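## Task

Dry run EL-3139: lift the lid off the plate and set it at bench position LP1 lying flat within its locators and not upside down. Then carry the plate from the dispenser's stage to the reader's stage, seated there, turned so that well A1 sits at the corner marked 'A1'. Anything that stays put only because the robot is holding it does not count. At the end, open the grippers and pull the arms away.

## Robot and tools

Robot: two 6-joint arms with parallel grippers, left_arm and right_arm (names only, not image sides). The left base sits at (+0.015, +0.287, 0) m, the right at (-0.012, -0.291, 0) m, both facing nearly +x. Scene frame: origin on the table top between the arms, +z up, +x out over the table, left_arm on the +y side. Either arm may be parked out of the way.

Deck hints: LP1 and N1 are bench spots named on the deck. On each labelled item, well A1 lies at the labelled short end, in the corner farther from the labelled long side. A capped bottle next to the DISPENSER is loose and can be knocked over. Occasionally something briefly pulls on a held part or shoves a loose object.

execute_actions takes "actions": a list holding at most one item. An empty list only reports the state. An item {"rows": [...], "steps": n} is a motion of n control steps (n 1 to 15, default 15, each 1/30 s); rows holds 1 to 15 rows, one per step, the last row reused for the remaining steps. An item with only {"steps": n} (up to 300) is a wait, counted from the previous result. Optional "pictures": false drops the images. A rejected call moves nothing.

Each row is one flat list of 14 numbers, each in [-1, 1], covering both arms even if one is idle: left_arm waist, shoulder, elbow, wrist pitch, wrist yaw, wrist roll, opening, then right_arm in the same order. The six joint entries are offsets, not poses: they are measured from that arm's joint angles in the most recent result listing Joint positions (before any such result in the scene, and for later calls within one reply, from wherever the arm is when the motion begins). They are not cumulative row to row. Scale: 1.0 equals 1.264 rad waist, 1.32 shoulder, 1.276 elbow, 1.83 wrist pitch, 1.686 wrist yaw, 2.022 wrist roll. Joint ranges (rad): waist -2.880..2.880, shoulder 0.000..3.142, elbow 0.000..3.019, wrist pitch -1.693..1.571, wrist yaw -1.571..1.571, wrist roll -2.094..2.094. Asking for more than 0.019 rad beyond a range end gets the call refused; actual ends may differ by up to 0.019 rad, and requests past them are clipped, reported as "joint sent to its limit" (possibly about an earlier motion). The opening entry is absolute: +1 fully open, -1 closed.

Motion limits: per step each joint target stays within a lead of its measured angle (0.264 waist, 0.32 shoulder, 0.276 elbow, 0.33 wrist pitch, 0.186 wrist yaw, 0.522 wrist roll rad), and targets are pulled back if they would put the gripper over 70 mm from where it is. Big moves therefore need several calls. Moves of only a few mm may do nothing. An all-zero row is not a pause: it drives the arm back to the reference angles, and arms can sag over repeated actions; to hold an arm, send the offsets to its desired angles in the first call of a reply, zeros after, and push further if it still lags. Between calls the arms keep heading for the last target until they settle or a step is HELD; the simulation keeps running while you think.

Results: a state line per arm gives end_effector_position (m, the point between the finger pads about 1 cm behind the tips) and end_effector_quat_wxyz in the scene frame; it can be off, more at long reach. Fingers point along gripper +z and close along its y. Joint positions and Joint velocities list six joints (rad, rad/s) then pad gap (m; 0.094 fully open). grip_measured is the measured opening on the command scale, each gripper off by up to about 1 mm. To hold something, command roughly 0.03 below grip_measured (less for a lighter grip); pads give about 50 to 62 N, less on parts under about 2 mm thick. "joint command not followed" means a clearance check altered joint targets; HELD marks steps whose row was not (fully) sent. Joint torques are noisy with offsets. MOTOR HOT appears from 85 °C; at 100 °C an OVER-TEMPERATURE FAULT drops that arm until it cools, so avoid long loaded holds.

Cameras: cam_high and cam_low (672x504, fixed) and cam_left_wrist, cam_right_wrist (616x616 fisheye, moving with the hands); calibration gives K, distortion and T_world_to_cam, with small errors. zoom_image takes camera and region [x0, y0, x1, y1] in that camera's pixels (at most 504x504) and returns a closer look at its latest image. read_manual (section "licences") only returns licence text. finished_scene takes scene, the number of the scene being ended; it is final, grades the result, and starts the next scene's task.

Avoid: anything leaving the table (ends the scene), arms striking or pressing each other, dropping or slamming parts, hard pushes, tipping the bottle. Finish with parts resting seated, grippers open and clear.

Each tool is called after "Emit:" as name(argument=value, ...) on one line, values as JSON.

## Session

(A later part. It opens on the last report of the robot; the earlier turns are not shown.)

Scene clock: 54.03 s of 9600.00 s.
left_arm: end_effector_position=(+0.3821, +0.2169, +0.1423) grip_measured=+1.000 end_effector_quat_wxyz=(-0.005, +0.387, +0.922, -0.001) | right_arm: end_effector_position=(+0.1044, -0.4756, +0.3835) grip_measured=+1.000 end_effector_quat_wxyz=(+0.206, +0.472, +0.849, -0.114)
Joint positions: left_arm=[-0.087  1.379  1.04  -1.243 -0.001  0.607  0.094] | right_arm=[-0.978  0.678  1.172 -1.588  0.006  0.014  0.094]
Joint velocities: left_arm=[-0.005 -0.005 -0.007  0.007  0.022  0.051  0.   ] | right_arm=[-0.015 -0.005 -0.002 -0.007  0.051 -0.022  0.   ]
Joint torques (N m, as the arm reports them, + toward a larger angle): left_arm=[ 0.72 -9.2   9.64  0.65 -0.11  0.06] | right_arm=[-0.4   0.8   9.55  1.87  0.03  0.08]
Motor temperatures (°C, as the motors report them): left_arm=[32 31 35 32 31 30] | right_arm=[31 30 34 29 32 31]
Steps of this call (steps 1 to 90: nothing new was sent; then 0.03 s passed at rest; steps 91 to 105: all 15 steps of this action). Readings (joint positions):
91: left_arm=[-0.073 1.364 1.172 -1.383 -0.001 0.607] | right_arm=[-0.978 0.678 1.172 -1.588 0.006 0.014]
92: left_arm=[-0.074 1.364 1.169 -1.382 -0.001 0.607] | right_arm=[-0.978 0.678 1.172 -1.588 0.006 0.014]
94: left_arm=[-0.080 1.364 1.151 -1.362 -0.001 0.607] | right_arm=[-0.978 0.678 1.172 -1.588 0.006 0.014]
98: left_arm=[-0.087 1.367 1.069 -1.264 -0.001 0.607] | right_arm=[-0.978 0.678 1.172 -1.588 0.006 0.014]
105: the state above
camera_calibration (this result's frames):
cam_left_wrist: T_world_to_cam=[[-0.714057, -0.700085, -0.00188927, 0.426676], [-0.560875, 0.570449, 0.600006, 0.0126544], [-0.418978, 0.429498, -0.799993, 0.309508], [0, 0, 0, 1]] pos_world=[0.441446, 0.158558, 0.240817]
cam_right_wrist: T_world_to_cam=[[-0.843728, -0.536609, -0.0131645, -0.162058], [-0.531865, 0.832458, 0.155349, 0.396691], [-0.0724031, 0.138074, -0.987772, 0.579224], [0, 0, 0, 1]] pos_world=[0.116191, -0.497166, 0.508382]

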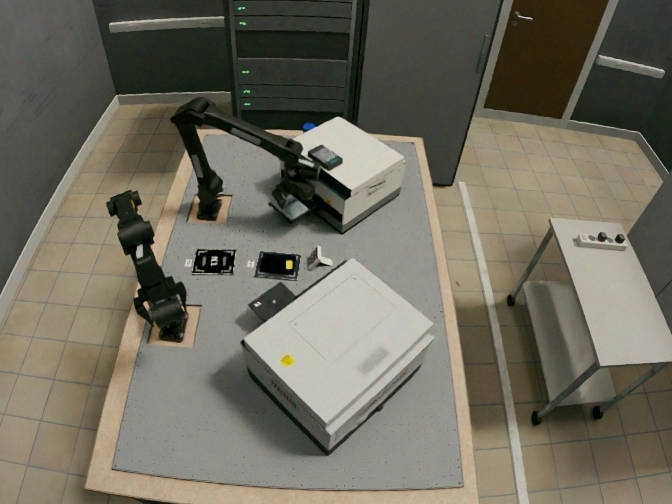

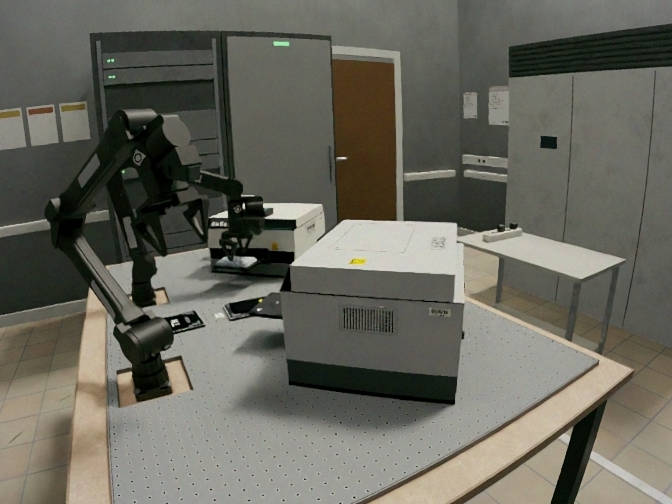

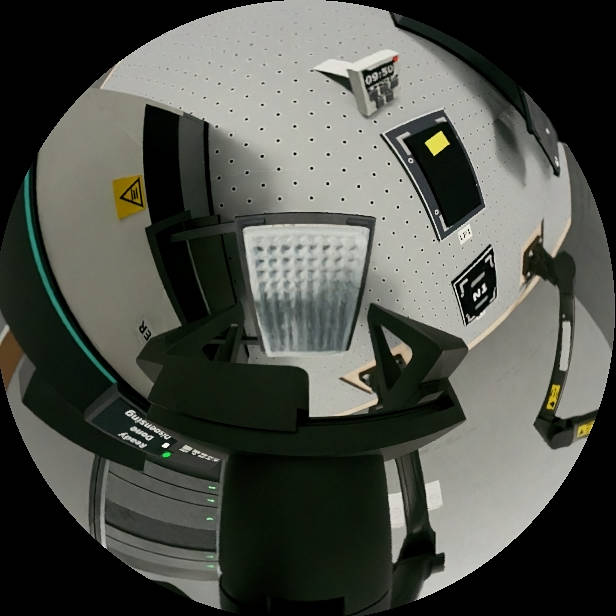

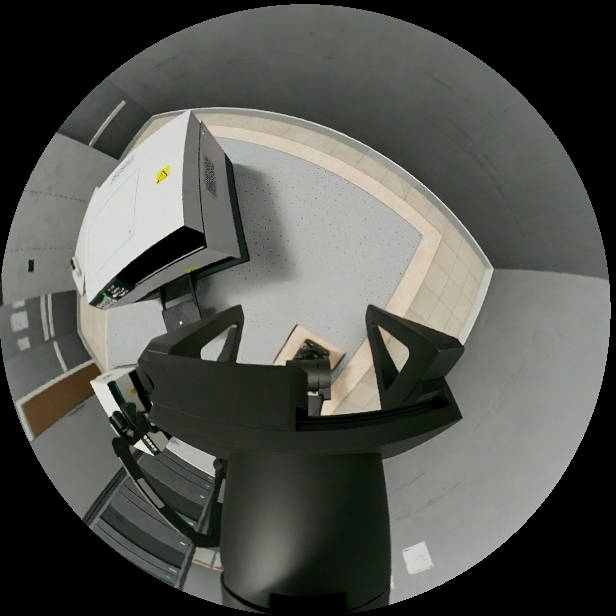

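Emit:
execute_actions(actions=[{"rows":[[0,0.008,-0.012,0.018,0,0,1,0,0,0,0,0,0,1],[0,0.012,-0.022,0.028,0,0,1,0,0,0,0,0,0,1],[0,0.016,-0.031,0.037,0,0,1,0,0,0,0,0,0,1]]}], pictures=false)

Emit:
execute_actions(actions=[{"rows":[[0,0,0.006,0,0,0,0.74,0,0,0,0,0,0,1]]}])

Emit:
zoom_image(camera="cam_high", region=[255,170,335,240])

Scene clock: 55.90 s of 9600.00 s.
left_arm: end_effector_position=(+0.3804, +0.2172, +0.1264) grip_measured=+1.000 end_effector_quat_wxyz=(-0.002, +0.387, +0.922, -0.000) | right_arm: end_effector_position=(+0.1044, -0.4756, +0.3835) grip_measured=+1.000 end_effector_quat_wxyz=(+0.206, +0.472, +0.849, -0.114)
Joint positions: left_arm=[-0.087  1.386  1.002 -1.192 -0.001  0.607  0.094] | right_arm=[-0.978  0.678  1.172 -1.588  0.006  0.014  0.094]
Joint velocities: left_arm=[-0.005  0.005  0.002 -0.002 -0.007  0.066  0.   ] | right_arm=[-0.005 -0.015 -0.002 -0.002  0.007 -0.037  0.   ]
Joint torques (N m, as the arm reports them, + toward a larger angle): left_arm=[ 1.81 -8.85  8.72  1.03 -0.06 -0.02] | right_arm=[-0.38  0.82  9.55  1.87  0.03  0.08]
Motor temperatures (°C, as the motors report them): left_arm=[32 31 35 32 31 30] | right_arm=[31 30 34 29 32 31]
Steps of this call (steps 1 to 15: the robot went on to your last target; steps 16 to 41: nothing new was sent; steps 42 to 56: all 15 steps of this action). Readings (joint positions):
42: left_arm=[-0.087 1.379 1.039 -1.240 -0.001 0.607] | right_arm=[-0.978 0.678 1.172 -1.588 0.006 0.014]
43: left_arm=[-0.087 1.379 1.035 -1.231 -0.001 0.607] | right_arm=[-0.978 0.678 1.172 -1.588 0.006 0.014]
45: left_arm=[-0.087 1.379 1.021 -1.206 -0.001 0.607] | right_arm=[-0.978 0.678 1.172 -1.588 0.006 0.014]
49: left_arm=[-0.087 1.384 1.003 -1.195 -0.001 0.607] | right_arm=[-0.978 0.678 1.172 -1.588 0.006 0.014]
56: the state above

Scene clock: 56.40 s of 9600.00 s.
left_arm: end_effector_position=(+0.3805, +0.2178, +0.1264) grip_measured=+0.743 end_effector_quat_wxyz=(-0.003, +0.387, +0.922, +0.002) | right_arm: end_effector_position=(+0.1044, -0.4756, +0.3835) grip_measured=+1.000 end_effector_quat_wxyz=(+0.206, +0.472, +0.849, -0.114)
Joint positions: left_arm=[-0.087  1.386  1.002 -1.192 -0.004  0.607  0.082] | right_arm=[-0.978  0.678  1.172 -1.588  0.006  0.014  0.094]
Joint velocities: left_arm=[-0.024  0.005 -0.007 -0.012 -0.007 -0.11  -0.   ] | right_arm=[-0.005 -0.015  0.007 -0.007  0.022 -0.007  0.   ]
Joint torques (N m, as the arm reports them, + toward a larger angle): left_arm=[ 1.61 -9.46  9.57  0.16  0.06  0.03] | right_arm=[-0.39  0.82  9.55  1.87  0.03  0.08]
Motor temperatures (°C, as the motors report them): left_arm=[32 31 35 32 31 30] | right_arm=[31 30 34 29 32 31]
Steps of this call (steps 1 to 15: all 15 steps of this action). Readings (joint positions):
1: left_arm=[-0.087 1.386 1.002 -1.192 -0.001 0.607] | right_arm=[-0.978 0.678 1.172 -1.588 0.006 0.014]
2: left_arm=[-0.087 1.386 1.002 -1.192 -0.004 0.607] | right_arm=[-0.978 0.678 1.172 -1.588 0.006 0.014]
4: left_arm=[-0.087 1.386 1.002 -1.192 -0.005 0.607] | right_arm=[-0.978 0.678 1.172 -1.588 0.006 0.014]
8: left_arm=[-0.087 1.386 1.002 -1.192 -0.004 0.607] | right_arm=[-0.978 0.678 1.172 -1.588 0.006 0.014]
15: the state above
camera_calibration (this result's frames):
cam_left_wrist: T_world_to_cam=[[-0.714039, -0.700055, -0.00841307, 0.426918], [-0.565056, 0.569165, 0.597296, 0.0229793], [-0.413351, 0.431246, -0.801977, 0.29341], [0, 0, 0, 1]] pos_world=[0.439102, 0.159255, 0.225174]
cam_right_wrist: T_world_to_cam=[[-0.843728, -0.536609, -0.0131645, -0.162058], [-0.531865, 0.832458, 0.155349, 0.396691], [-0.0724031, 0.138074, -0.987772, 0.579224], [0, 0, 0, 1]] pos_world=[0.116191, -0.497166, 0.508382]

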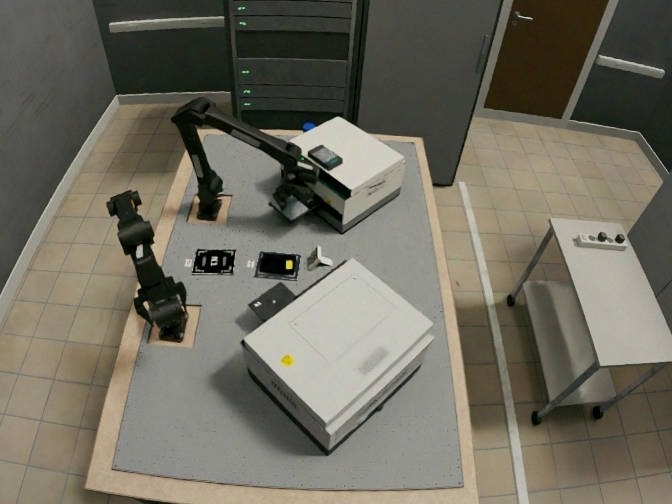

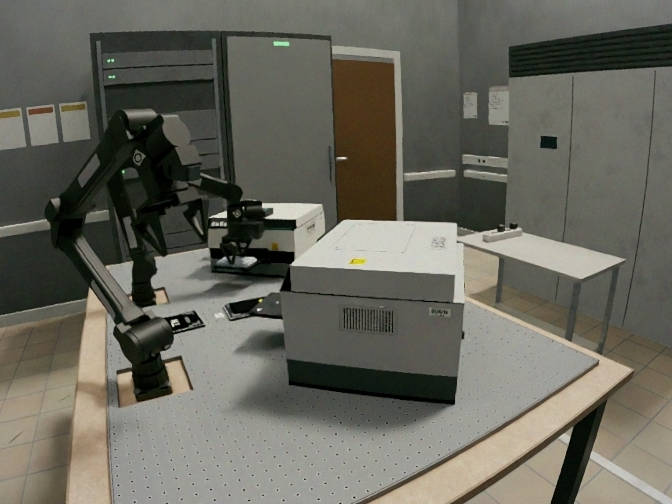

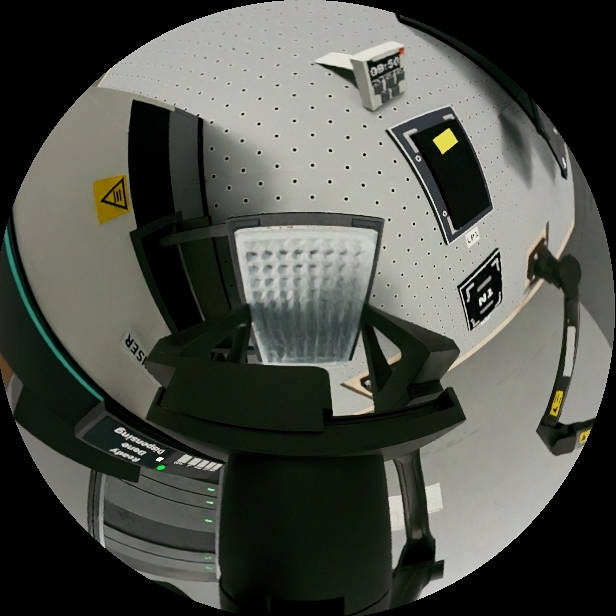

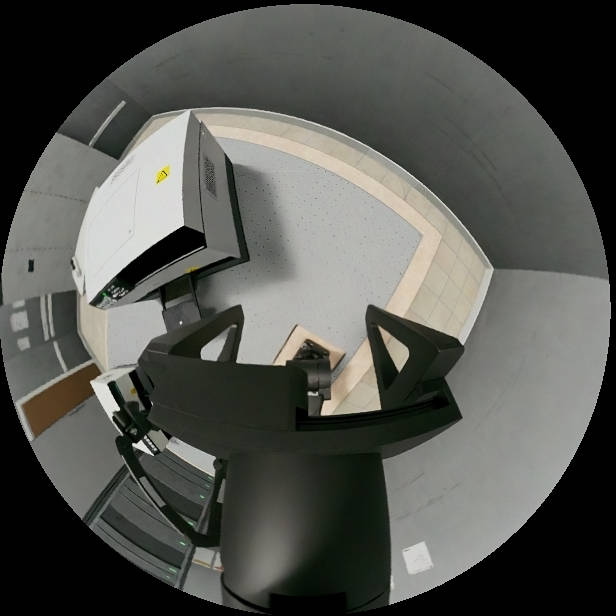

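Region (255, 170, 335, 240) of cam_high's 672x504 image, scaled by 6.300, with more detail than that image has; it fills the top 441 rows of this view, and the rest is white.

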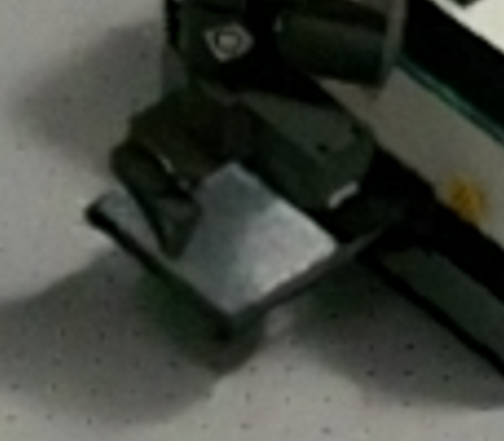

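Emit:
execute_actions(actions=[{"rows":[[0,0,0.01,0,0,0,0.71,0,0,0,0,0,0,1],[0,0,0.01,0,0,0,0.71,0,0,0,0,0,0,1],[0,0,0.01,0,0,0,0.71,0,0,0,0,0,0,1],[0,-0.005,0.03,-0.002,0,0,0.71,0,0,0,0,0,0,1],[0,-0.01,0.045,-0.01,0,0,0.71,0,0,0,0,0,0,1],[0,-0.015,0.06,-0.022,0,0,0.71,0,0,0,0,0,0,1],[0,-0.02,0.075,-0.035,0,0,0.71,0,0,0,0,0,0,1],[0,-0.025,0.09,-0.05,0,0,0.71,0,0,0,0,0,0,1],[0,-0.03,0.105,-0.065,0,0,0.71,0,0,0,0,0,0,1],[0,-0.03,0.12,-0.08,0,0,0.71,0,0,0,0,0,0,1],[0,-0.03,0.15,-0.105,0,0,0.71,0,0,0,0,0,0,1]]}], pictures=false)

Emit:
execute_actions(actions=[{"steps":10}])

Scene clock: 59.40 s of 9600.00 s.
left_arm: end_effector_position=(+0.3893, +0.2162, +0.1827) grip_measured=+0.717 end_effector_quat_wxyz=(-0.009, +0.387, +0.922, +0.000) | right_arm: end_effector_position=(+0.1044, -0.4756, +0.3835) grip_measured=+1.000 end_effector_quat_wxyz=(+0.206, +0.472, +0.849, -0.114)
Joint positions: left_arm=[-0.087  1.371  1.142 -1.359 -0.004  0.607  0.081] | right_arm=[-0.978  0.678  1.172 -1.588  0.006  0.014  0.094]
Joint velocities: left_arm=[-0.015 -0.171  0.261 -0.066 -0.037 -0.007 -0.001] | right_arm=[-0.005 -0.005  0.012 -0.002  0.051 -0.007  0.   ]
Joint torques (N m, as the arm reports them, + toward a larger angle): left_arm=[  1.48 -11.11  12.18  -0.37  -0.1    0.  ] | right_arm=[-0.38  0.82  9.55  1.86  0.04  0.08]
Motor temperatures (°C, as the motors report them): left_arm=[32 31 35 32 31 30] | right_arm=[31 30 34 29 32 31]
Steps of this call (steps 1 to 15: the robot went on to your last target; steps 16 to 75: nothing new was sent; steps 76 to 90: all 15 steps of this action). Readings (joint positions):
76: left_arm=[-0.087 1.386 1.002 -1.192 -0.004 0.607] | right_arm=[-0.978 0.678 1.172 -1.588 0.006 0.014]
77: left_arm=[-0.087 1.386 1.002 -1.192 -0.004 0.607] | right_arm=[-0.978 0.678 1.172 -1.588 0.006 0.014]
79: left_arm=[-0.087 1.386 1.002 -1.192 -0.004 0.607] | right_arm=[-0.978 0.678 1.172 -1.588 0.006 0.014]
83: left_arm=[-0.087 1.386 1.020 -1.224 -0.004 0.607] | right_arm=[-0.978 0.678 1.172 -1.588 0.006 0.014]
90: the state above

Scene clock: 59.73 s of 9600.00 s.
left_arm: end_effector_position=(+0.3894, +0.2162, +0.1922) grip_measured=+0.717 end_effector_quat_wxyz=(-0.001, +0.387, +0.922, +0.002) | right_arm: end_effector_position=(+0.1044, -0.4756, +0.3835) grip_measured=+1.000 end_effector_quat_wxyz=(+0.206, +0.472, +0.849, -0.114)
Joint positions: left_arm=[-0.087  1.355  1.152 -1.368 -0.004  0.607  0.081] | right_arm=[-0.978  0.678  1.172 -1.588  0.006  0.014  0.094]
Joint velocities: left_arm=[-0.005 -0.005  0.002  0.002 -0.007 -0.007 -0.001] | right_arm=[-0.005 -0.015  0.007 -0.012  0.11  -0.037  0.   ]
Joint torques (N m, as the arm reports them, + toward a larger angle): left_arm=[  2.1  -11.13  12.82  -0.55  -0.1    0.  ] | right_arm=[-0.37  0.8   9.56  1.85  0.03  0.08]
Motor temperatures (°C, as the motors report them): left_arm=[32 31 35 32 31 30] | right_arm=[31 30 34 29 32 31]
Steps of this call (steps 1 to 10: the robot went on to your last target). Readings (joint positions):
1: left_arm=[-0.087 1.365 1.149 -1.361 -0.004 0.607] | right_arm=[-0.978 0.678 1.172 -1.588 0.006 0.014]
2: left_arm=[-0.087 1.360 1.152 -1.363 -0.004 0.607] | right_arm=[-0.978 0.678 1.172 -1.588 0.006 0.014]
4: left_arm=[-0.087 1.355 1.152 -1.367 -0.004 0.607] | right_arm=[-0.978 0.678 1.172 -1.588 0.006 0.014]
8: left_arm=[-0.087 1.355 1.152 -1.368 -0.004 0.607] | right_arm=[-0.978 0.678 1.172 -1.588 0.006 0.014]
10: the state above
camera_calibration (this result's frames):
cam_left_wrist: T_world_to_cam=[[-0.713999, -0.700058, -0.0111245, 0.433226], [-0.567555, 0.569407, 0.59469, -0.00889824], [-0.409984, 0.430922, -0.803878, 0.349666], [0, 0, 0, 1]] pos_world=[0.44763, 0.157672, 0.2912]
cam_right_wrist: T_world_to_cam=[[-0.843728, -0.536609, -0.0131645, -0.162058], [-0.531865, 0.832458, 0.155349, 0.396691], [-0.0724031, 0.138074, -0.987772, 0.579224], [0, 0, 0, 1]] pos_world=[0.116191, -0.497166, 0.508382]

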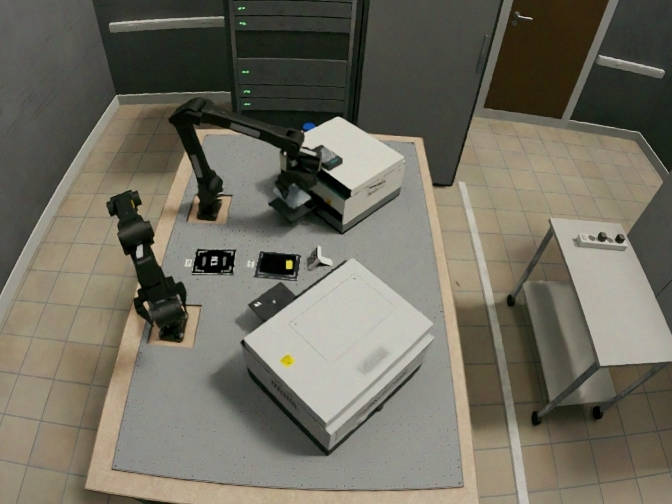

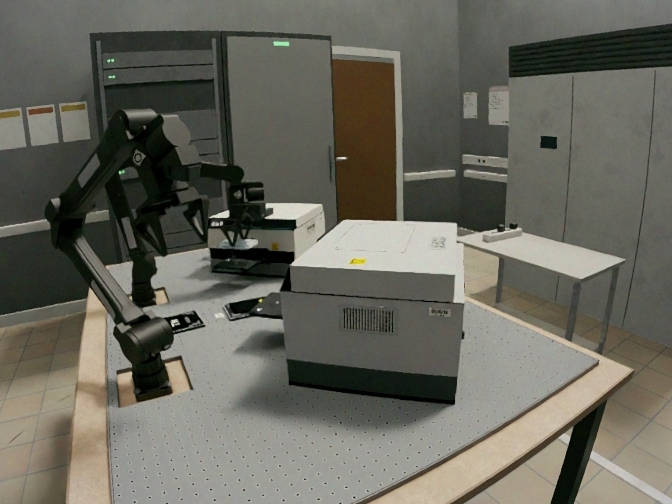

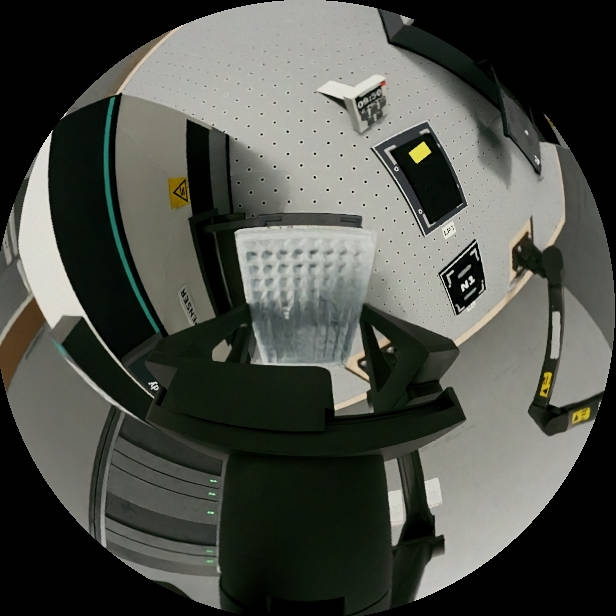

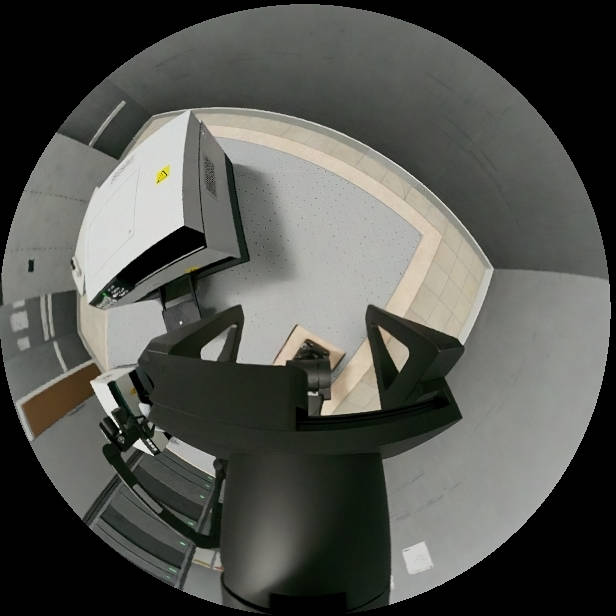

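Emit:
execute_actions(actions=[{"rows":[[-0.06,0,0.02,0,0,0,0.685,0,0,0,0,0,0,1],[-0.12,0,0.02,0,0,0,0.685,0,0,0,0,0,0,1],[-0.18,0,0.02,0,0,0.03,0.685,0,0,0,0,0,0,1],[-0.24,0,0.02,0,0,0.07,0.685,0,0,0,0,0,0,1],[-0.3,0,0.02,0,0,0.11,0.685,0,0,0,0,0,0,1],[-0.36,0,0.02,0,0,0.15,0.685,0,0,0,0,0,0,1],[-0.42,0,0.02,0,0,0.2,0.685,0,0,0,0,0,0,1],[-0.48,0,0.02,0,0,0.25,0.685,0,0,0,0,0,0,1],[-0.54,0,0.02,0,0,0.3,0.685,0,0,0,0,0,0,1],[-0.6,0,0.02,0,0,0.36,0.685,0,0,0,0,0,0,1],[-0.645,0,0.02,0,0,0.417,0.685,0,0,0,0,0,0,1]]}], pictures=false)

Emit:
execute_actions(actions=[{"steps":15}], pictures=false)

Emit:
execute_actions(actions=[{"rows":[[0,0.02,0.07,-0.01,0,0,0.685,0,0,0,0,0,0,1],[0,0.05,0.12,-0.015,0,0,0.685,0,0,0,0,0,0,1],[0,0.09,0.17,-0.02,0,0,0.685,0,0,0,0,0,0,1],[0,0.13,0.22,-0.03,0,0,0.685,0,0,0,0,0,0,1],[0,0.17,0.27,-0.04,0,0,0.685,0,0,0,0,0,0,1],[0,0.21,0.32,-0.045,0,0,0.685,0,0,0,0,0,0,1],[0,0.25,0.37,-0.05,0,0,0.685,0,0,0,0,0,0,1],[0,0.29,0.42,-0.06,0,0,0.685,0,0,0,0,0,0,1],[0,0.33,0.47,-0.07,0,0,0.685,0,0,0,0,0,0,1],[0,0.37,0.52,-0.075,0,0,0.685,0,0,0,0,0,0,1],[0,0.4,0.57,-0.085,0,0,0.685,0,0,0,0,0,0,1],[0,0.425,0.605,-0.092,0,0,0.685,0,0,0,0,0,0,1]]}], pictures=false)

Emit:
execute_actions(actions=[{"steps":30}])

Scene clock: 62.77 s of 9600.00 s.
left_arm: end_effector_position=(+0.2447, -0.0174, +0.1922) grip_measured=+0.697 end_effector_quat_wxyz=(-0.000, +0.872, +0.490, +0.002) | right_arm: end_effector_position=(+0.1044, -0.4756, +0.3835) grip_measured=+1.000 end_effector_quat_wxyz=(+0.206, +0.472, +0.849, -0.114)
Joint positions: left_arm=[-0.824  1.355  1.152 -1.368 -0.005  1.192  0.08 ] | right_arm=[-0.978  0.678  1.172 -1.588  0.006  0.014  0.094]
Joint velocities: left_arm=[-1.724 -0.015 -0.007  0.027  0.007  1.692 -0.001] | right_arm=[ 0.005 -0.015  0.002  0.002 -0.051  0.022  0.   ]
Joint torques (N m, as the arm reports them, + toward a larger angle): left_arm=[  3.61 -10.32  11.54   0.09  -0.15   0.1 ] | right_arm=[-0.41  0.83  9.55  1.86  0.03  0.08]
Motor temperatures (°C, as the motors report them): left_arm=[32 31 35 32 31 30] | right_arm=[31 30 34 29 32 31]
Steps of this call (steps 1 to 30: the robot went on to your last target; steps 31 to 76: nothing new was sent; steps 77 to 91: all 15 steps of this action). Readings (joint positions):
77: left_arm=[-0.091 1.355 1.152 -1.368 -0.006 0.607] | right_arm=[-0.978 0.678 1.172 -1.588 0.006 0.014]
78: left_arm=[-0.103 1.355 1.152 -1.368 -0.008 0.607] | right_arm=[-0.978 0.678 1.172 -1.588 0.006 0.014]
80: left_arm=[-0.170 1.355 1.152 -1.368 -0.011 0.625] | right_arm=[-0.978 0.678 1.172 -1.588 0.006 0.014]
84: left_arm=[-0.391 1.355 1.152 -1.368 -0.009 0.764] | right_arm=[-0.978 0.678 1.172 -1.588 0.006 0.014]
91: the state above

Scene clock: 63.27 s of 9600.00 s.
left_arm: end_effector_position=(+0.2178, -0.0359, +0.1922) grip_measured=+0.697 end_effector_quat_wxyz=(-0.000, +0.939, +0.343, +0.002) | right_arm: end_effector_position=(+0.1044, -0.4756, +0.3835) grip_measured=+1.000 end_effector_quat_wxyz=(+0.206, +0.472, +0.849, -0.114)
Joint positions: left_arm=[-0.91   1.355  1.152 -1.368 -0.003  1.432  0.08 ] | right_arm=[-0.978  0.678  1.172 -1.588  0.006  0.014  0.094]
Joint velocities: left_arm=[-0.015 -0.005 -0.007 -0.002  0.022  0.007  0.   ] | right_arm=[-0.015 -0.024 -0.007 -0.007  0.037  0.007  0.   ]
Joint torques (N m, as the arm reports them, + toward a larger angle): left_arm=[ 1.76 -9.23 11.53  0.27 -0.06  0.15] | right_arm=[-0.39  0.81  9.55  1.85  0.03  0.08]
Motor temperatures (°C, as the motors report them): left_arm=[32 31 35 32 31 30] | right_arm=[31 30 34 29 32 31]
Steps of this call (steps 1 to 15: the robot went on to your last target). Readings (joint positions):
1: left_arm=[-0.876 1.355 1.152 -1.368 -0.002 1.242] | right_arm=[-0.978 0.678 1.172 -1.588 0.006 0.014]
2: left_arm=[-0.915 1.355 1.152 -1.368 0.000 1.283] | right_arm=[-0.978 0.678 1.172 -1.588 0.006 0.014]
4: left_arm=[-0.946 1.355 1.152 -1.368 0.002 1.341] | right_arm=[-0.978 0.678 1.172 -1.588 0.006 0.014]
8: left_arm=[-0.924 1.355 1.152 -1.368 -0.002 1.400] | right_arm=[-0.978 0.678 1.172 -1.588 0.006 0.014]
15: the state above

Scene clock: 63.77 s of 9600.00 s.
left_arm: end_effector_position=(+0.3373, -0.2262, +0.2122) grip_measured=+0.697 end_effector_quat_wxyz=(+0.026, +0.939, +0.343, +0.007) | right_arm: end_effector_position=(+0.1044, -0.4756, +0.3835) grip_measured=+1.000 end_effector_quat_wxyz=(+0.206, +0.472, +0.849, -0.114)
Joint positions: left_arm=[-0.91   1.906  1.885 -1.496 -0.003  1.432  0.08 ] | right_arm=[-0.978  0.678  1.172 -1.588  0.006  0.014  0.094]
Joint velocities: left_arm=[-0.015  0.581  0.125 -0.007 -0.007  0.007 -0.   ] | right_arm=[-0.005 -0.015 -0.012 -0.002 -0.007 -0.051  0.   ]
Joint torques (N m, as the arm reports them, + toward a larger angle): left_arm=[  1.91 -19.83  11.95  -1.27  -0.09   0.04] | right_arm=[-0.41  0.84  9.55  1.85  0.03  0.08]
Motor temperatures (°C, as the motors report them): left_arm=[32 31 35 32 31 30] | right_arm=[31 30 34 29 32 31]
Steps of this call (steps 1 to 15: all 15 steps of this action). Readings (joint positions):
1: left_arm=[-0.910 1.356 1.154 -1.369 -0.003 1.432] | right_arm=[-0.978 0.678 1.172 -1.588 0.006 0.014]
2: left_arm=[-0.910 1.361 1.165 -1.375 -0.003 1.432] | right_arm=[-0.978 0.678 1.172 -1.588 0.006 0.014]
4: left_arm=[-0.910 1.403 1.232 -1.399 -0.003 1.432] | right_arm=[-0.978 0.678 1.172 -1.588 0.006 0.014]
8: left_arm=[-0.910 1.569 1.475 -1.433 -0.003 1.432] | right_arm=[-0.978 0.678 1.172 -1.588 0.006 0.014]
15: the state above

Scene clock: 64.77 s of 9600.00 s.
left_arm: end_effector_position=(+0.3353, -0.2230, +0.1916) grip_measured=+0.697 end_effector_quat_wxyz=(-0.004, +0.939, +0.343, +0.001) | right_arm: end_effector_position=(+0.1044, -0.4756, +0.3835) grip_measured=+1.000 end_effector_quat_wxyz=(+0.206, +0.472, +0.849, -0.114)
Joint positions: left_arm=[-0.91   1.942  1.886 -1.521 -0.003  1.432  0.08 ] | right_arm=[-0.978  0.678  1.172 -1.588  0.006  0.014  0.094]
Joint velocities: left_arm=[-0.005 -0.015 -0.007 -0.007 -0.007 -0.007 -0.   ] | right_arm=[-0.005 -0.005 -0.012 -0.017  0.007 -0.022  0.   ]
Joint torques (N m, as the arm reports them, + toward a larger angle): left_arm=[  2.22 -20.73  12.68  -0.35  -0.07   0.07] | right_arm=[-0.39  0.83  9.55  1.86  0.04  0.08]
Motor temperatures (°C, as the motors report them): left_arm=[32 31 35 32 31 30] | right_arm=[31 30 34 29 32 31]
Steps of this call (steps 1 to 30: the robot went on to your last target). Readings (joint positions):
1: left_arm=[-0.910 1.921 1.886 -1.498 -0.003 1.432] | right_arm=[-0.978 0.678 1.172 -1.588 0.006 0.014]
2: left_arm=[-0.910 1.934 1.886 -1.507 -0.003 1.432] | right_arm=[-0.978 0.678 1.172 -1.588 0.006 0.014]
4: left_arm=[-0.910 1.945 1.886 -1.517 -0.003 1.432] | right_arm=[-0.978 0.678 1.172 -1.588 0.006 0.014]
8: left_arm=[-0.910 1.942 1.886 -1.521 -0.003 1.432] | right_arm=[-0.978 0.678 1.172 -1.588 0.006 0.014]
30: the state above
All arms were judged still, so your last target was given up. Only a new action makes them travel on or press farther. Fingers that are still opening or closing keep moving.
camera_calibration (this result's frames):
cam_left_wrist: T_world_to_cam=[[-0.64296, 0.765898, -0.00137997, 0.388368], [0.614524, 0.516958, 0.595915, -0.197483], [0.457124, 0.382302, -0.803046, 0.21452], [0, 0, 0, 1]] pos_world=[0.273001, -0.277371, 0.290488]
cam_right_wrist: T_world_to_cam=[[-0.843728, -0.536609, -0.0131645, -0.162058], [-0.531865, 0.832458, 0.155349, 0.396691], [-0.0724031, 0.138074, -0.987772, 0.579224], [0, 0, 0, 1]] pos_world=[0.116191, -0.497166, 0.508382]

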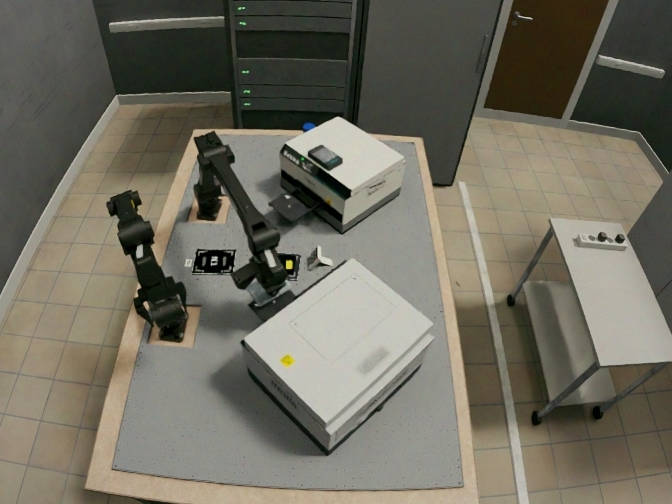

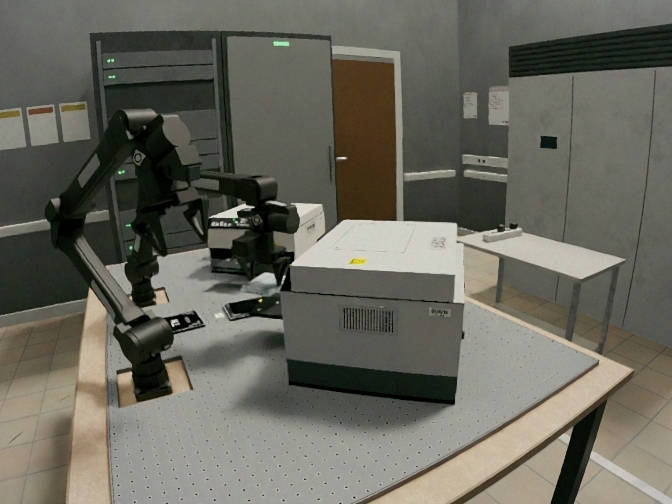

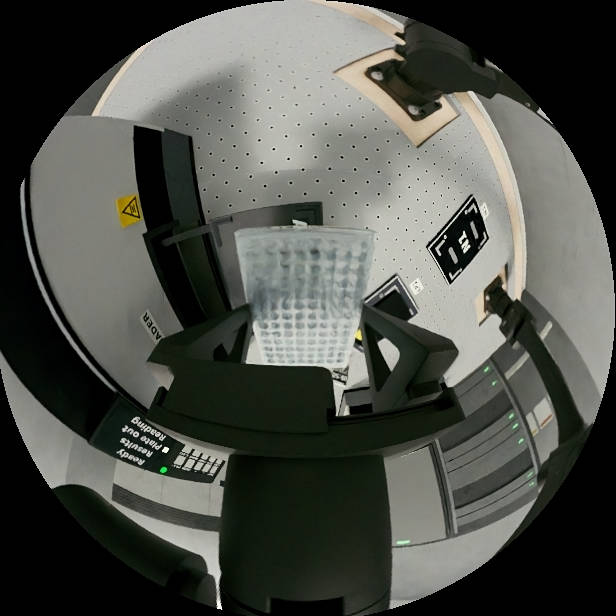

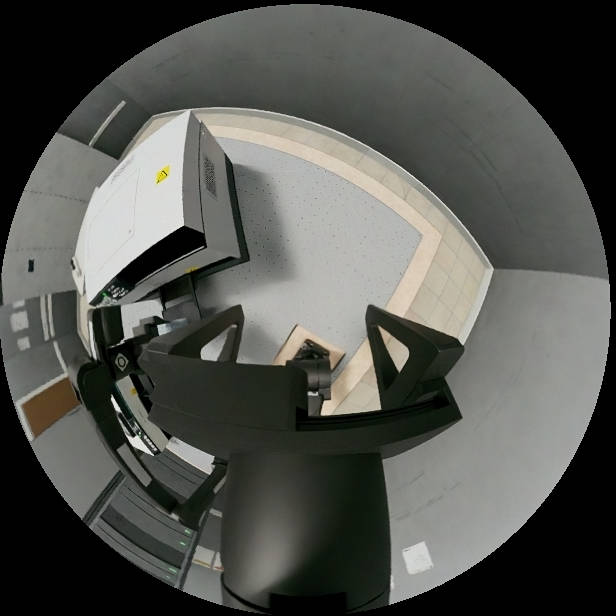

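Emit:
execute_actions(actions=[{"rows":[[0,0,0.04,-0.005,0,0,0.675,0,0,0,0,0,0,1],[0,0.015,0.065,-0.01,0,0,0.675,0,0,0,0,0,0,1],[0,0.03,0.09,-0.015,0,0,0.675,0,0,0,0,0,0,1],[0,0.05,0.115,-0.02,0,0,0.675,0,0,0,0,0,0,1],[0,0.065,0.14,-0.024,0,0,0.675,0,0,0,0,0,0,1]]}], pictures=false)

Emit:
execute_actions(actions=[{"steps":10}])

Emit:
zoom_image(camera="cam_left_wrist", region=[210,150,410,310])

Scene clock: 67.10 s of 9600.00 s.
left_arm: end_effector_position=(+0.3512, -0.2482, +0.2006) grip_measured=+0.689 end_effector_quat_wxyz=(+0.012, +0.939, +0.343, +0.004) | right_arm: end_effector_position=(+0.1044, -0.4756, +0.3835) grip_measured=+1.000 end_effector_quat_wxyz=(+0.206, +0.472, +0.849, -0.114)
Joint positions: left_arm=[-0.91   2.008  2.012 -1.55  -0.003  1.432  0.079] | right_arm=[-0.978  0.678  1.172 -1.588  0.006  0.014  0.094]
Joint velocities: left_arm=[-0.005 -0.005 -0.017  0.007 -0.051  0.007 -0.001] | right_arm=[ 0.005 -0.005 -0.012  0.022  0.125 -0.051  0.   ]
Joint torques (N m, as the arm reports them, + toward a larger angle): left_arm=[  1.23 -17.7   13.63  -0.41  -0.04   0.  ] | right_arm=[-0.41  0.83  9.55  1.86  0.03  0.08]
Motor temperatures (°C, as the motors report them): left_arm=[32 31 36 32 31 30] | right_arm=[31 30 34 29 32 31]
Steps of this call (steps 1 to 55: nothing new was sent; steps 56 to 70: all 15 steps of this action). Readings (joint positions):
56: left_arm=[-0.910 1.942 1.886 -1.521 -0.003 1.432] | right_arm=[-0.978 0.678 1.172 -1.588 0.006 0.014]
57: left_arm=[-0.910 1.942 1.888 -1.522 -0.003 1.432] | right_arm=[-0.978 0.678 1.172 -1.588 0.006 0.014]
59: left_arm=[-0.910 1.953 1.913 -1.534 -0.003 1.432] | right_arm=[-0.978 0.678 1.172 -1.588 0.006 0.014]
63: left_arm=[-0.910 1.998 2.007 -1.547 -0.003 1.432] | right_arm=[-0.978 0.678 1.172 -1.588 0.006 0.014]
70: the state above

Scene clock: 67.43 s of 9600.00 s.
left_arm: end_effector_position=(+0.3511, -0.2481, +0.2006) grip_measured=+0.689 end_effector_quat_wxyz=(+0.012, +0.939, +0.343, +0.004) | right_arm: end_effector_position=(+0.1044, -0.4756, +0.3835) grip_measured=+1.000 end_effector_quat_wxyz=(+0.206, +0.472, +0.849, -0.114)
Joint positions: left_arm=[-0.91   2.008  2.012 -1.55  -0.003  1.432  0.079] | right_arm=[-0.978  0.678  1.172 -1.588  0.006  0.014  0.094]
Joint velocities: left_arm=[-0.005  0.015 -0.002  0.002  0.037  0.007  0.   ] | right_arm=[ 0.005 -0.015  0.007 -0.002  0.037  0.022  0.   ]
Joint torques (N m, as the arm reports them, + toward a larger angle): left_arm=[  1.03 -17.2   13.92  -0.63  -0.08   0.04] | right_arm=[-0.43  0.82  9.55  1.86  0.04  0.08]
Motor temperatures (°C, as the motors report them): left_arm=[32 31 36 32 31 30] | right_arm=[31 30 34 29 32 31]
Steps of this call (steps 1 to 10: the robot went on to your last target). Readings (joint positions):
1: left_arm=[-0.910 2.008 2.012 -1.550 -0.003 1.432] | right_arm=[-0.978 0.678 1.172 -1.588 0.006 0.014]
2: left_arm=[-0.910 2.008 2.012 -1.550 -0.003 1.432] | right_arm=[-0.978 0.678 1.172 -1.588 0.006 0.014]
4: left_arm=[-0.910 2.008 2.012 -1.550 -0.003 1.432] | right_arm=[-0.978 0.678 1.172 -1.588 0.006 0.014]
8: left_arm=[-0.910 2.008 2.012 -1.550 -0.003 1.432] | right_arm=[-0.978 0.678 1.172 -1.588 0.006 0.014]
10: the state above
camera_calibration (this result's frames):
cam_left_wrist: T_world_to_cam=[[-0.642679, 0.765451, -0.0323611, 0.423729], [0.604635, 0.532692, 0.592162, -0.191466], [0.47051, 0.361004, -0.805169, 0.214608], [0, 0, 0, 1]] pos_world=[0.287114, -0.299826, 0.299887]
cam_right_wrist: T_world_to_cam=[[-0.843728, -0.536609, -0.0131645, -0.162058], [-0.531865, 0.832458, 0.155349, 0.396691], [-0.0724031, 0.138074, -0.987772, 0.579224], [0, 0, 0, 1]] pos_world=[0.116191, -0.497166, 0.508382]

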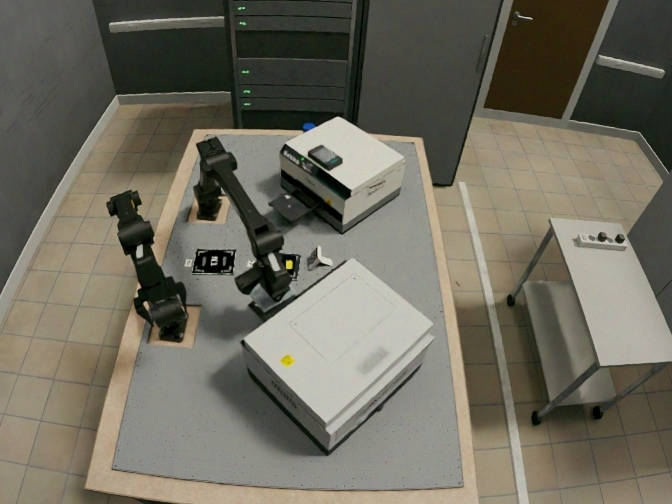

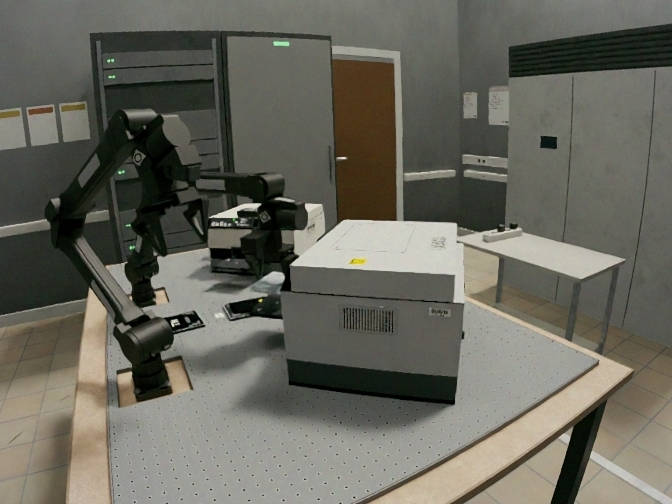

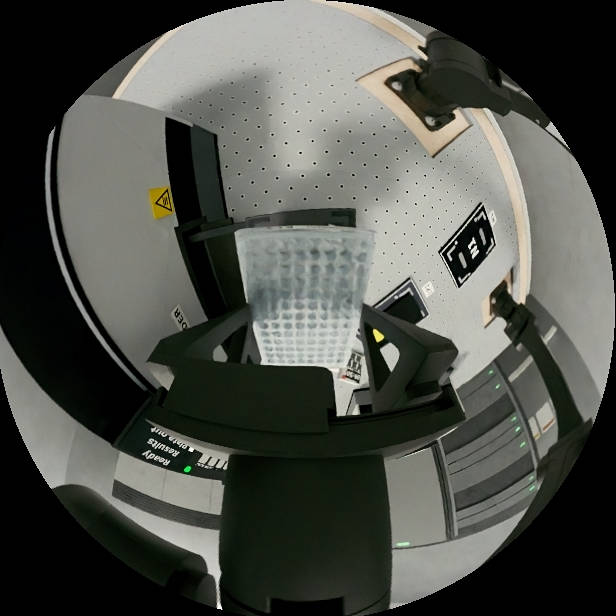

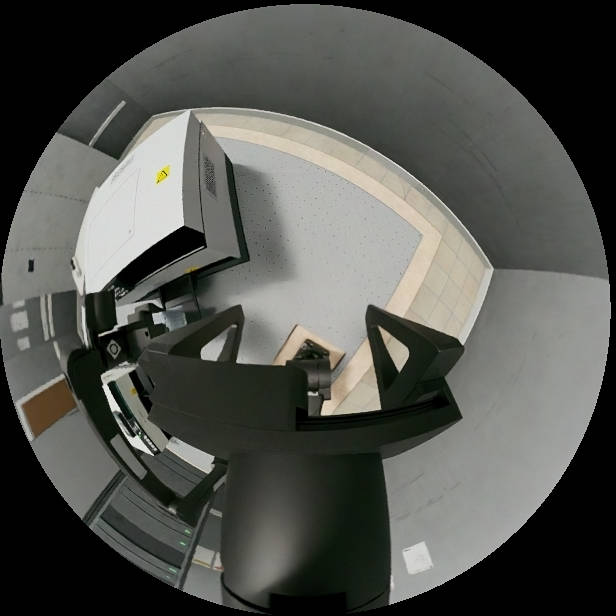

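Region (210, 150, 410, 310) of cam_left_wrist's 616x616 image, scaled by 2.520, with more detail than that image has; it fills the top 403 rows of this view, and the rest is white.

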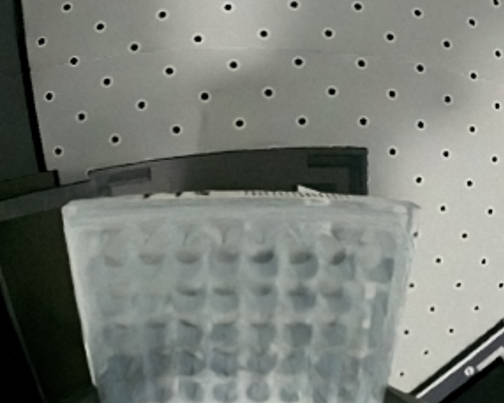

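Emit:
execute_actions(actions=[{"rows":[[0,0.012,-0.01,0.01,0,-0.015,0.675,0,0,0,0,0,0,1],[0,0.022,-0.022,0.022,0,-0.03,0.675,0,0,0,0,0,0,1],[0,0.03,-0.033,0.033,0,-0.04,0.675,0,0,0,0,0,0,1]]}])

Emit:
zoom_image(camera="cam_left_wrist", region=[210,150,410,310])

Scene clock: 68.83 s of 9600.00 s.
left_arm: end_effector_position=(+0.3518, -0.2493, +0.1662) grip_measured=+0.689 end_effector_quat_wxyz=(-0.002, +0.927, +0.374, +0.001) | right_arm: end_effector_position=(+0.1044, -0.4756, +0.3835) grip_measured=+1.000 end_effector_quat_wxyz=(+0.206, +0.472, +0.849, -0.114)
Joint positions: left_arm=[-0.91   2.037  1.969 -1.506 -0.003  1.365  0.079] | right_arm=[-0.978  0.678  1.172 -1.588  0.006  0.014  0.094]
Joint velocities: left_arm=[ 0.005 -0.015 -0.012 -0.002  0.007  0.066  0.001] | right_arm=[-0.005 -0.015 -0.002  0.002 -0.051 -0.007  0.   ]
Joint torques (N m, as the arm reports them, + toward a larger angle): left_arm=[  1.59 -18.76   9.42   0.85  -0.04  -0.04] | right_arm=[-0.39  0.8   9.55  1.86  0.03  0.08]
Motor temperatures (°C, as the motors report them): left_arm=[32 31 36 32 31 30] | right_arm=[31 30 34 29 32 31]
Steps of this call (steps 1 to 15: the robot went on to your last target; steps 16 to 27: nothing new was sent; steps 28 to 42: all 15 steps of this action). Readings (joint positions):
28: left_arm=[-0.910 2.008 2.011 -1.550 -0.003 1.429] | right_arm=[-0.978 0.678 1.172 -1.588 0.006 0.014]
29: left_arm=[-0.910 2.008 2.007 -1.546 -0.003 1.422] | right_arm=[-0.978 0.678 1.172 -1.588 0.006 0.014]
31: left_arm=[-0.910 2.008 1.993 -1.523 -0.003 1.401] | right_arm=[-0.978 0.678 1.172 -1.588 0.006 0.014]
35: left_arm=[-0.910 2.024 1.975 -1.509 -0.003 1.378] | right_arm=[-0.978 0.678 1.172 -1.588 0.006 0.014]
42: the state above
camera_calibration (this result's frames):
cam_left_wrist: T_world_to_cam=[[-0.693162, 0.720764, -0.00504109, 0.426086], [0.576858, 0.558933, 0.595675, -0.155192], [0.432159, 0.409992, -0.803209, 0.212376], [0, 0, 0, 1]] pos_world=[0.29309, -0.307438, 0.265174]
cam_right_wrist: T_world_to_cam=[[-0.843728, -0.536609, -0.0131645, -0.162058], [-0.531865, 0.832458, 0.155349, 0.396691], [-0.0724031, 0.138074, -0.987772, 0.579224], [0, 0, 0, 1]] pos_world=[0.116191, -0.497166, 0.508382]

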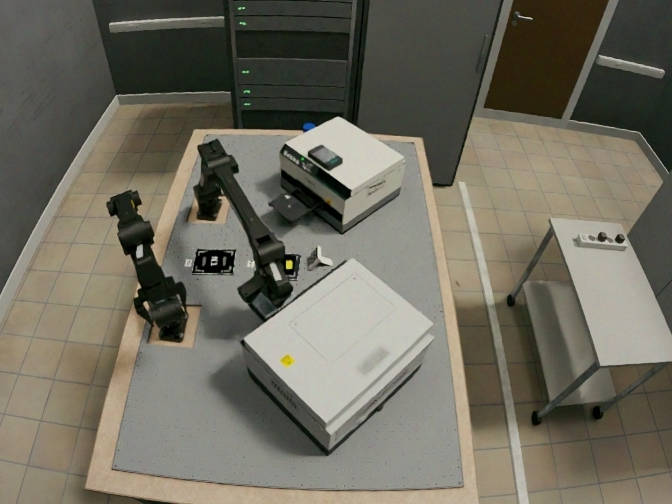

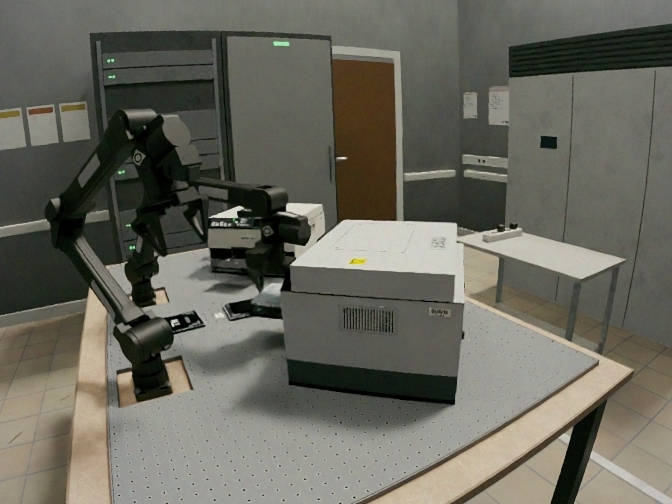

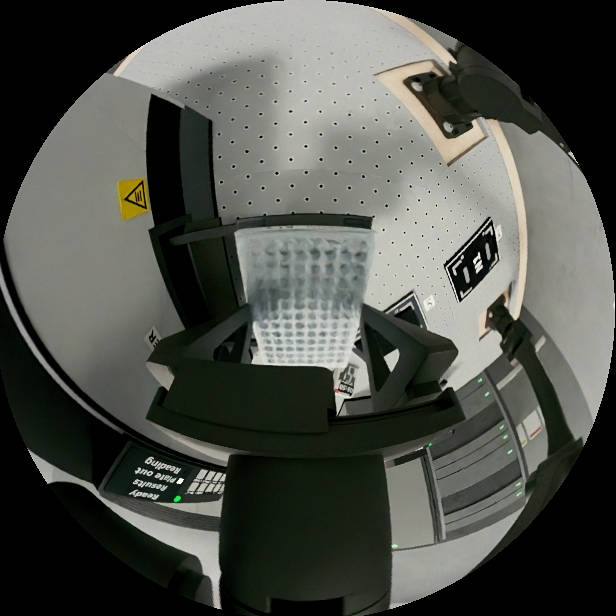

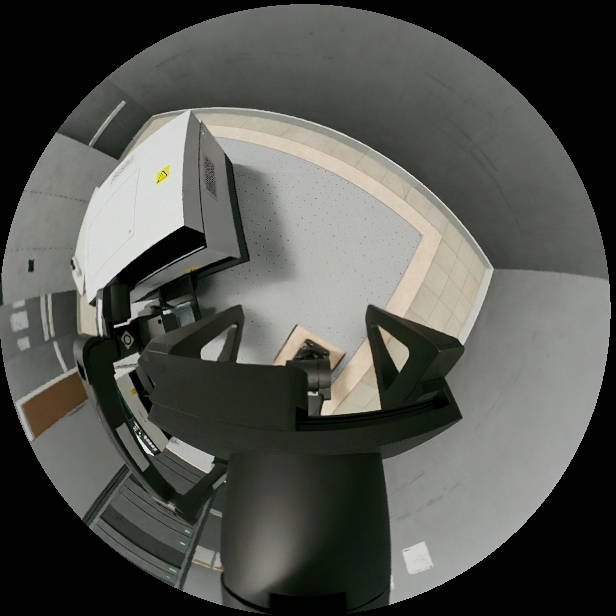

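Region (210, 150, 410, 310) of cam_left_wrist's 616x616 image, scaled by 2.520, with more detail than that image has; it fills the top 403 rows of this view, and the rest is white.

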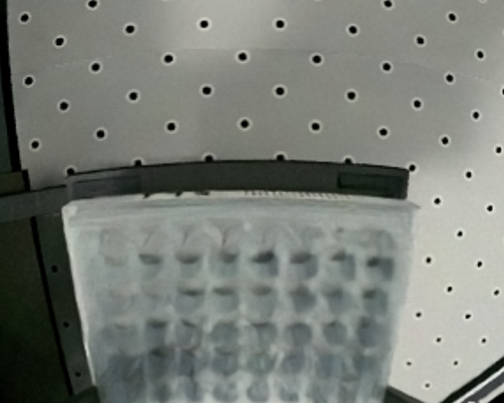

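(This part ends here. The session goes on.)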